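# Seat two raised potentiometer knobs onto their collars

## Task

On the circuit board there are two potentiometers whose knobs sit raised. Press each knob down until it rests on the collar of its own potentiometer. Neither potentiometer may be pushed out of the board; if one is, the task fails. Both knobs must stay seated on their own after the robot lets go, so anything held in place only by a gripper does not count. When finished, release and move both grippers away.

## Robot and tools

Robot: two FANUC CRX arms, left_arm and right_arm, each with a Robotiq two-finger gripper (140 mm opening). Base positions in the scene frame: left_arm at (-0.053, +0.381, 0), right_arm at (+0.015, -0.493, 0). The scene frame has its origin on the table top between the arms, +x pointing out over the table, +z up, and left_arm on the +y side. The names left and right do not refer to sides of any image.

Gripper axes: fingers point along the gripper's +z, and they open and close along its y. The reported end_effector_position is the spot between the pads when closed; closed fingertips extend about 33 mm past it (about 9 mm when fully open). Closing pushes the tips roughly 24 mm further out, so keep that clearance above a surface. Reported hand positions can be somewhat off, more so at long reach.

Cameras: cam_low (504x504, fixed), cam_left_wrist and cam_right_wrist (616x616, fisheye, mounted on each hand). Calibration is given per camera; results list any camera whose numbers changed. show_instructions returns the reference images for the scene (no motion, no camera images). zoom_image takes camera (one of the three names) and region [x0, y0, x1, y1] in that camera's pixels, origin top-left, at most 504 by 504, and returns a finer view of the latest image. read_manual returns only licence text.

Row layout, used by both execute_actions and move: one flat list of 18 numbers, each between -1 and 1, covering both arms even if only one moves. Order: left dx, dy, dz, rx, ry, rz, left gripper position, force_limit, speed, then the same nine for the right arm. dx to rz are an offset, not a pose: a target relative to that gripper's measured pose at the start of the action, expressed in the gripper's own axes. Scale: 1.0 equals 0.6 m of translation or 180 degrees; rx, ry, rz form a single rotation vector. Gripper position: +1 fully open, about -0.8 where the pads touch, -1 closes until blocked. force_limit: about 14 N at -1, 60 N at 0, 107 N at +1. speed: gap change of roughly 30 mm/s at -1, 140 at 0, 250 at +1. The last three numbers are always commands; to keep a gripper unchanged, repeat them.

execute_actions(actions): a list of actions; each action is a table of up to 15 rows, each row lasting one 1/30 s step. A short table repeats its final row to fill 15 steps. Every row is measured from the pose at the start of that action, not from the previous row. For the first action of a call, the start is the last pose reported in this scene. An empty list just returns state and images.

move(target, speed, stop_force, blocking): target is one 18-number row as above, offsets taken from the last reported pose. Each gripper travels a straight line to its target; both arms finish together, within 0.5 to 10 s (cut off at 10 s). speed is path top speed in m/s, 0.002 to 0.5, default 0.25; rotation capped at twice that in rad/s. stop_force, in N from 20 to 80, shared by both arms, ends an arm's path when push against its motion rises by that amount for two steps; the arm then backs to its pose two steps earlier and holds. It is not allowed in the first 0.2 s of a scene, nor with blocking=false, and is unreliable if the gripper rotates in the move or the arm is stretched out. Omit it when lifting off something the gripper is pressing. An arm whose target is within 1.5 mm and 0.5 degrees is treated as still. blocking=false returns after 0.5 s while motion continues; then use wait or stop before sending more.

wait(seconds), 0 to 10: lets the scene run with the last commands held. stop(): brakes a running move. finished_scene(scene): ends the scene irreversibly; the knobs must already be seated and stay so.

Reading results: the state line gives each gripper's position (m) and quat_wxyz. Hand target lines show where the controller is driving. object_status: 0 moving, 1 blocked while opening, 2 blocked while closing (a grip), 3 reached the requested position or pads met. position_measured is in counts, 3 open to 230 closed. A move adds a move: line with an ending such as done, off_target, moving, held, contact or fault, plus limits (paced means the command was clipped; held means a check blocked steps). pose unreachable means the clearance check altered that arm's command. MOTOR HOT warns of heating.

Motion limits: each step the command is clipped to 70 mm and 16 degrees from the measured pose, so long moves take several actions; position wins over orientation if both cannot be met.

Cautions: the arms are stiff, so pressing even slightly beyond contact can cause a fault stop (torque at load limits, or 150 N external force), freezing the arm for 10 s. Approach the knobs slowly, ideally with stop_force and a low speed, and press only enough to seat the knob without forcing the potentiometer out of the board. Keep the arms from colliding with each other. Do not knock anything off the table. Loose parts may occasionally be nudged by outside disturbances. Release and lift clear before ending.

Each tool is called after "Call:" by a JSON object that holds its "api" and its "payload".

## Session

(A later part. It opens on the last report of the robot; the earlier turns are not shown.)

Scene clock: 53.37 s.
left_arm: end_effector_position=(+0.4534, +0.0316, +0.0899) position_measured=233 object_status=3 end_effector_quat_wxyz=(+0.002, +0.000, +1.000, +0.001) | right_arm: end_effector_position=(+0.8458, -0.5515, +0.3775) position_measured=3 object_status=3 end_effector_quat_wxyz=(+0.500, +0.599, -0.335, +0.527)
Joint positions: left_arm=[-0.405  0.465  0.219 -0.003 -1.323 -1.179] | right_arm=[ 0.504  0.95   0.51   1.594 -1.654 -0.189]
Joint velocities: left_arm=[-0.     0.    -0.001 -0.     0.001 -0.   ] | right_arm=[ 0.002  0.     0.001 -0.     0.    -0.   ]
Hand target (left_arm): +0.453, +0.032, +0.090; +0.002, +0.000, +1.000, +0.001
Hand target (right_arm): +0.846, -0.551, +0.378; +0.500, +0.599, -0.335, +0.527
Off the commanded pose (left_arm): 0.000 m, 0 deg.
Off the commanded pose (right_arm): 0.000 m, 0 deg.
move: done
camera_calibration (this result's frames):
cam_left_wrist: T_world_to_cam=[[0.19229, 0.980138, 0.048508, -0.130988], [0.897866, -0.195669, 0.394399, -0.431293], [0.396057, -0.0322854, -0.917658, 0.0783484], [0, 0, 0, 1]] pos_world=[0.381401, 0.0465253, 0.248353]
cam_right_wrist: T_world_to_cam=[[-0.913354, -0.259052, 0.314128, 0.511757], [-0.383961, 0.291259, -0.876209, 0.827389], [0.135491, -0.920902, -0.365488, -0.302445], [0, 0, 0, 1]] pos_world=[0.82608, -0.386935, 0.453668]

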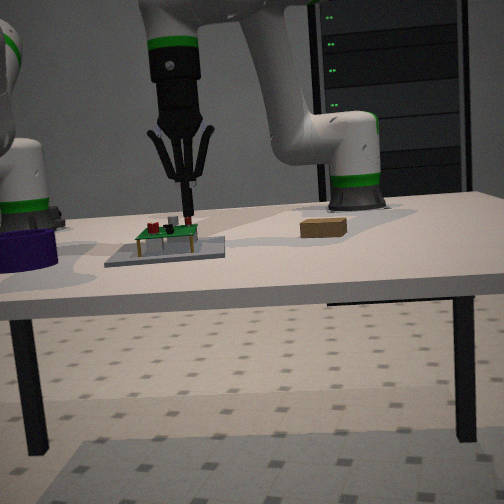

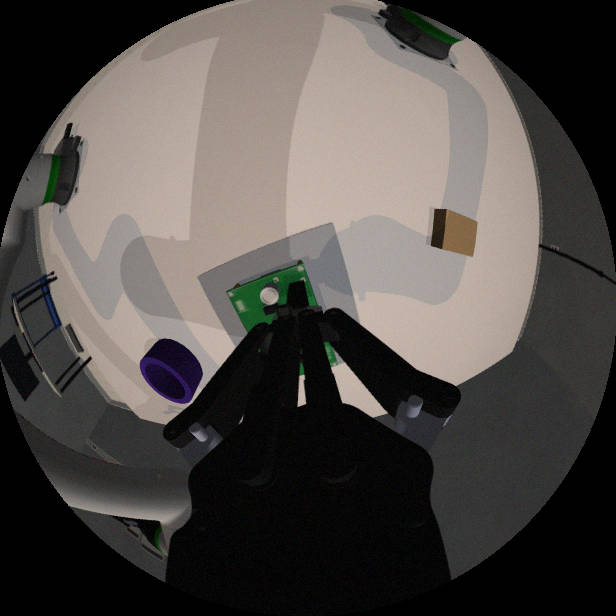

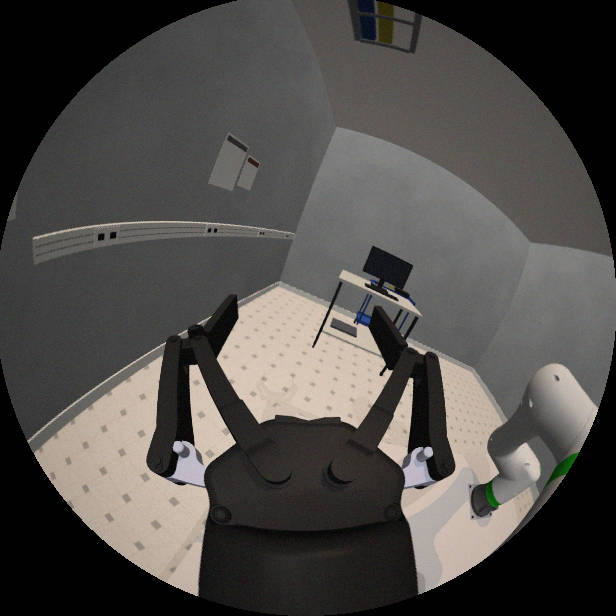

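Call:
{"api": "move", "payload": {"target": [0,0,0.0017,0,0,0,-1,0,0,0,0,0,0,0,0,1,0,0], "speed": 0.002}}

Call:
{"api": "zoom_image", "payload": {"camera": "cam_low", "region": [172,205,202,235]}}

Scene clock: 58.97 s.
left_arm: end_effector_position=(+0.4534, +0.0316, +0.0888) position_measured=233 object_status=3 end_effector_quat_wxyz=(+0.002, +0.000, +1.000, +0.001) | right_arm: end_effector_position=(+0.8458, -0.5515, +0.3775) position_measured=3 object_status=3 end_effector_quat_wxyz=(+0.500, +0.599, -0.335, +0.527)
Joint positions: left_arm=[-0.405  0.465  0.217 -0.004 -1.321 -1.178] | right_arm=[ 0.504  0.95   0.51   1.594 -1.654 -0.189]
Joint velocities: left_arm=[-0.    -0.    -0.001  0.    -0.001  0.   ] | right_arm=[-0.  0. -0.  0. -0. -0.]
Hand target (left_arm): +0.453, +0.032, +0.089; +0.002, +0.000, +1.000, +0.001
Hand target (right_arm): +0.846, -0.551, +0.378; +0.500, +0.599, -0.335, +0.527
Off the commanded pose (left_arm): 0.000 m, 0 deg.
Off the commanded pose (right_arm): 0.000 m, 0 deg.
move: done
camera_calibration (this result's frames):
cam_left_wrist: T_world_to_cam=[[0.192278, 0.98014, 0.0485348, -0.130946], [0.897865, -0.195668, 0.394403, -0.430896], [0.396066, -0.0322571, -0.917655, 0.0774186], [0, 0, 0, 1]] pos_world=[0.381401, 0.0465301, 0.247345]
cam_right_wrist: T_world_to_cam=[[-0.913354, -0.259052, 0.314128, 0.511758], [-0.383961, 0.291259, -0.876209, 0.827389], [0.135491, -0.920902, -0.365488, -0.302445], [0, 0, 0, 1]] pos_world=[0.82608, -0.386935, 0.453668]

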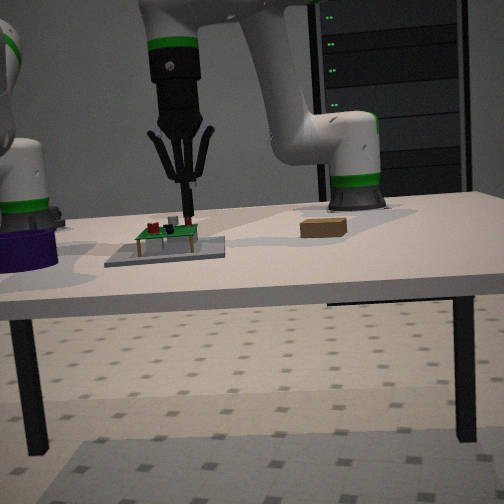

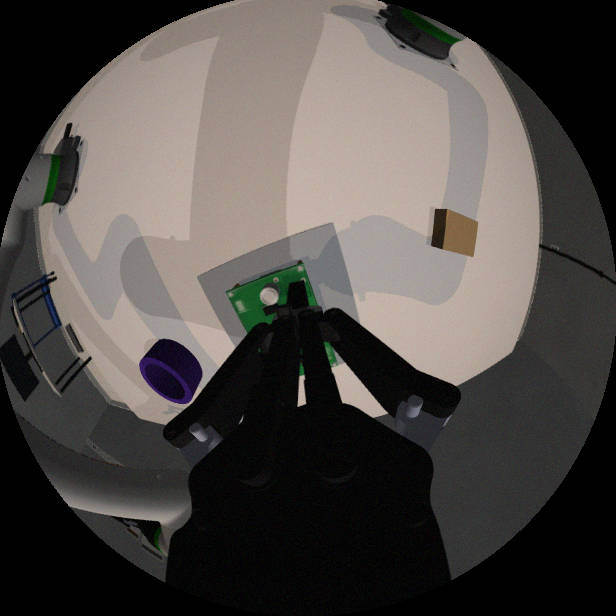

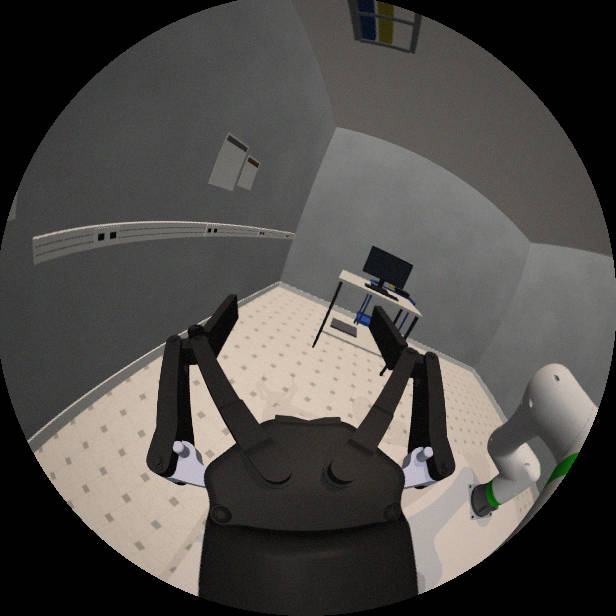

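Region (172, 205, 202, 235) of cam_low's 504x504 image, scaled by 16.800, with more detail than that image has.

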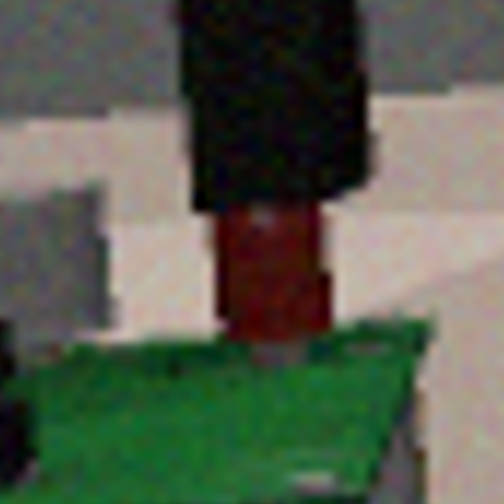

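Call:
{"api": "move", "payload": {"target": [0,0,0.0005,0,0,0,-1,0,0,0,0,0,0,0,0,1,0,0], "speed": 0.002}}

Call:
{"api": "move", "payload": {"target": [0,0,-0.2,0,0,0,-1,0,0,0,0,0,0,0,0,1,0,0]}}

Call:
{"api": "zoom_image", "payload": {"camera": "cam_low", "region": [140,195,200,245]}}

Scene clock: 66.27 s.
left_arm: end_effector_position=(+0.4534, +0.0316, +0.0886) position_measured=233 object_status=3 end_effector_quat_wxyz=(+0.002, +0.000, +1.000, +0.001) | right_arm: end_effector_position=(+0.8458, -0.5515, +0.3775) position_measured=3 object_status=3 end_effector_quat_wxyz=(+0.500, +0.599, -0.335, +0.527)
Joint positions: left_arm=[-0.405  0.466  0.217 -0.003 -1.32  -1.179] | right_arm=[ 0.504  0.95   0.51   1.594 -1.654 -0.189]
Joint velocities: left_arm=[-0.001  0.    -0.     0.    -0.001  0.   ] | right_arm=[ 0.001  0.001 -0.     0.    -0.     0.   ]
Hand target (left_arm): +0.453, +0.032, +0.089; +0.002, +0.000, +1.000, +0.001
Hand target (right_arm): +0.846, -0.551, +0.378; +0.500, +0.599, -0.335, +0.527
Off the commanded pose (left_arm): 0.000 m, 0 deg.
Off the commanded pose (right_arm): 0.000 m, 0 deg.
move: done
camera_calibration (this result's frames):
cam_left_wrist: T_world_to_cam=[[0.192299, 0.980137, 0.0485063, -0.130929], [0.897865, -0.195676, 0.394398, -0.43078], [0.396056, -0.0322905, -0.917658, 0.0771588], [0, 0, 0, 1]] pos_world=[0.3814, 0.046526, 0.247055]
cam_right_wrist: T_world_to_cam=[[-0.913354, -0.259052, 0.314128, 0.511757], [-0.383961, 0.291259, -0.876209, 0.827389], [0.135491, -0.920902, -0.365488, -0.302445], [0, 0, 0, 1]] pos_world=[0.82608, -0.386934, 0.453668]

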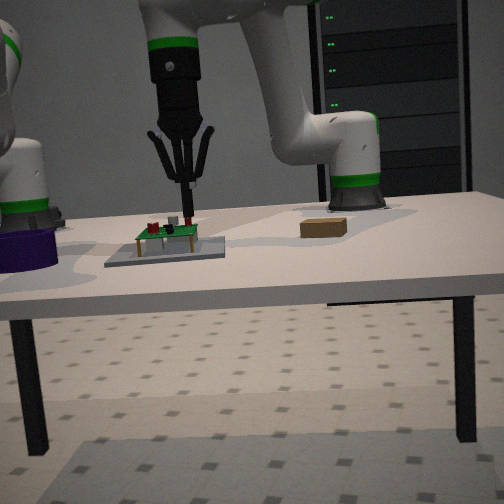

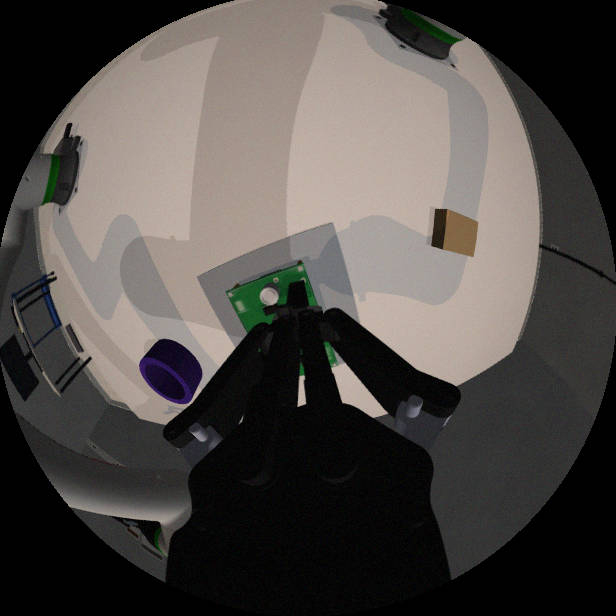

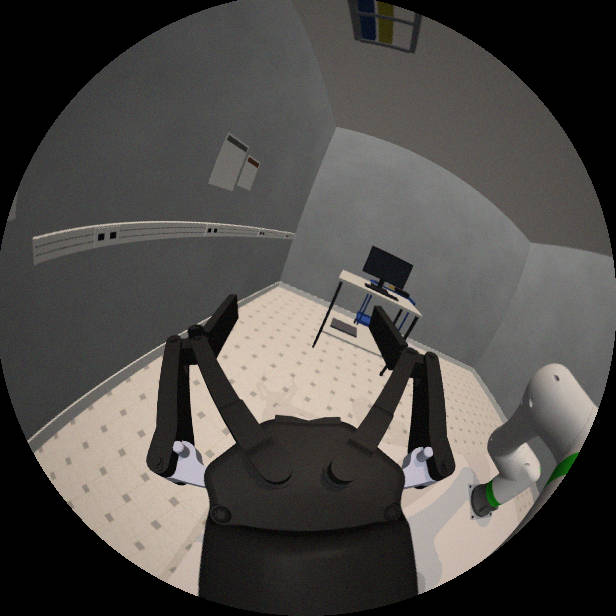

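Scene clock: 67.27 s.
left_arm: end_effector_position=(+0.4535, +0.0315, +0.2084) position_measured=233 object_status=3 end_effector_quat_wxyz=(+0.002, +0.000, +1.000, +0.001) | right_arm: end_effector_position=(+0.8458, -0.5515, +0.3775) position_measured=3 object_status=3 end_effector_quat_wxyz=(+0.500, +0.599, -0.335, +0.527)
Joint positions: left_arm=[-0.405  0.43   0.448 -0.003 -1.586 -1.179] | right_arm=[ 0.504  0.95   0.51   1.594 -1.654 -0.189]
Joint velocities: left_arm=[-0.001  0.002  0.006 -0.    -0.005  0.   ] | right_arm=[-0.     0.001  0.     0.     0.     0.   ]
Hand target (left_arm): +0.454, +0.031, +0.209; +0.002, +0.000, +1.000, +0.001
Hand target (right_arm): +0.846, -0.551, +0.378; +0.500, +0.599, -0.335, +0.527
Off the commanded pose (left_arm): 0.001 m, 0 deg.
Off the commanded pose (right_arm): 0.000 m, 0 deg.
move: done
camera_calibration (this result's frames):
cam_left_wrist: T_world_to_cam=[[0.191552, 0.980282, 0.0485227, -0.136353], [0.897974, -0.194995, 0.394486, -0.478242], [0.396169, -0.0319925, -0.91762, 0.187022], [0, 0, 0, 1]] pos_world=[0.381475, 0.0463929, 0.366891]
cam_right_wrist: T_world_to_cam=[[-0.913354, -0.259052, 0.314128, 0.511757], [-0.383961, 0.291259, -0.876209, 0.827389], [0.135491, -0.920902, -0.365488, -0.302445], [0, 0, 0, 1]] pos_world=[0.82608, -0.386935, 0.453668]

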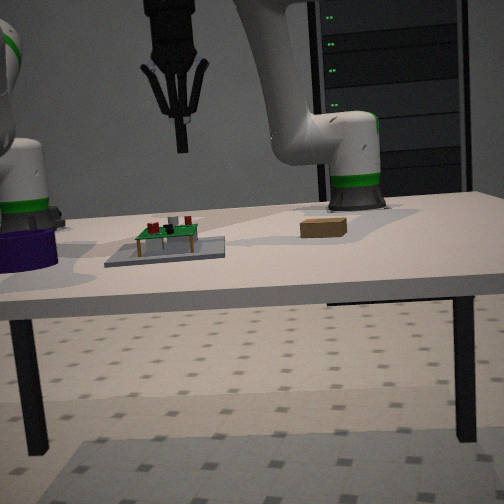

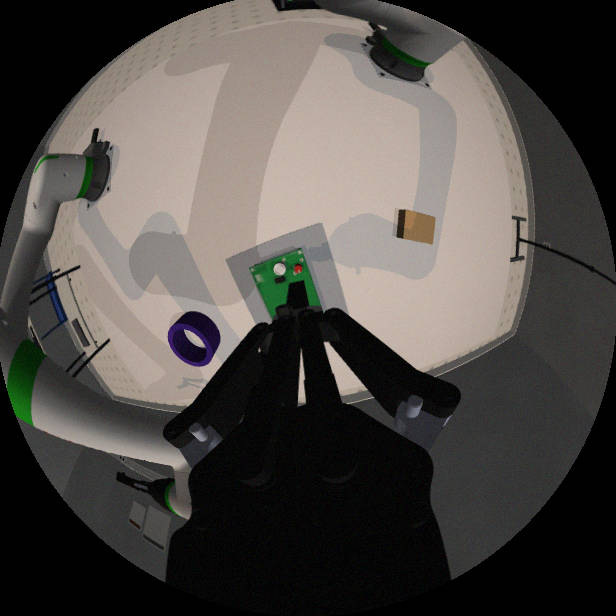

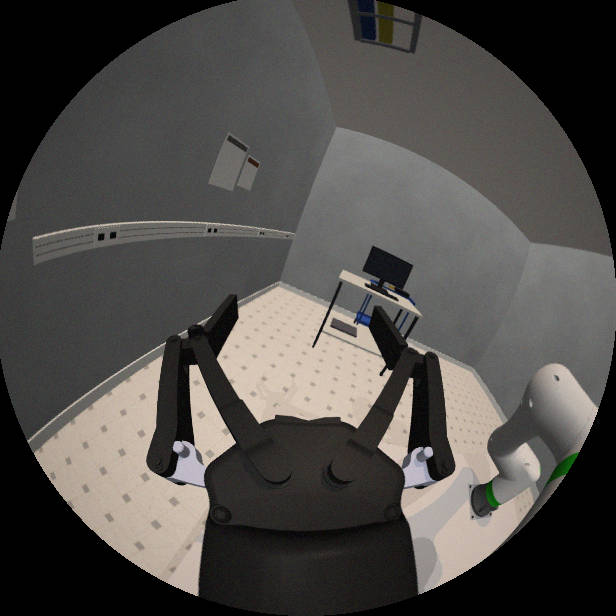

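Region (140, 195, 200, 245) of cam_low's 504x504 image, scaled by 8.400, with more detail than that image has.

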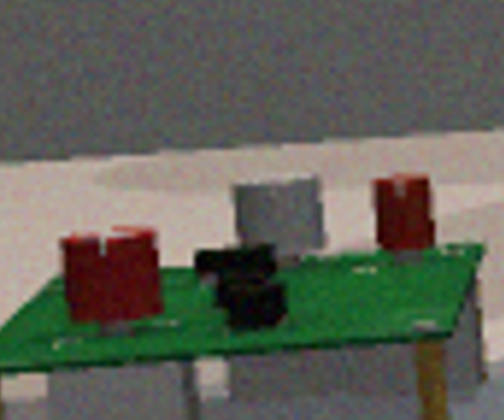

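Call:
{"api": "finished_scene", "payload": {"scene": 2}}

The scene is finished: the task was done.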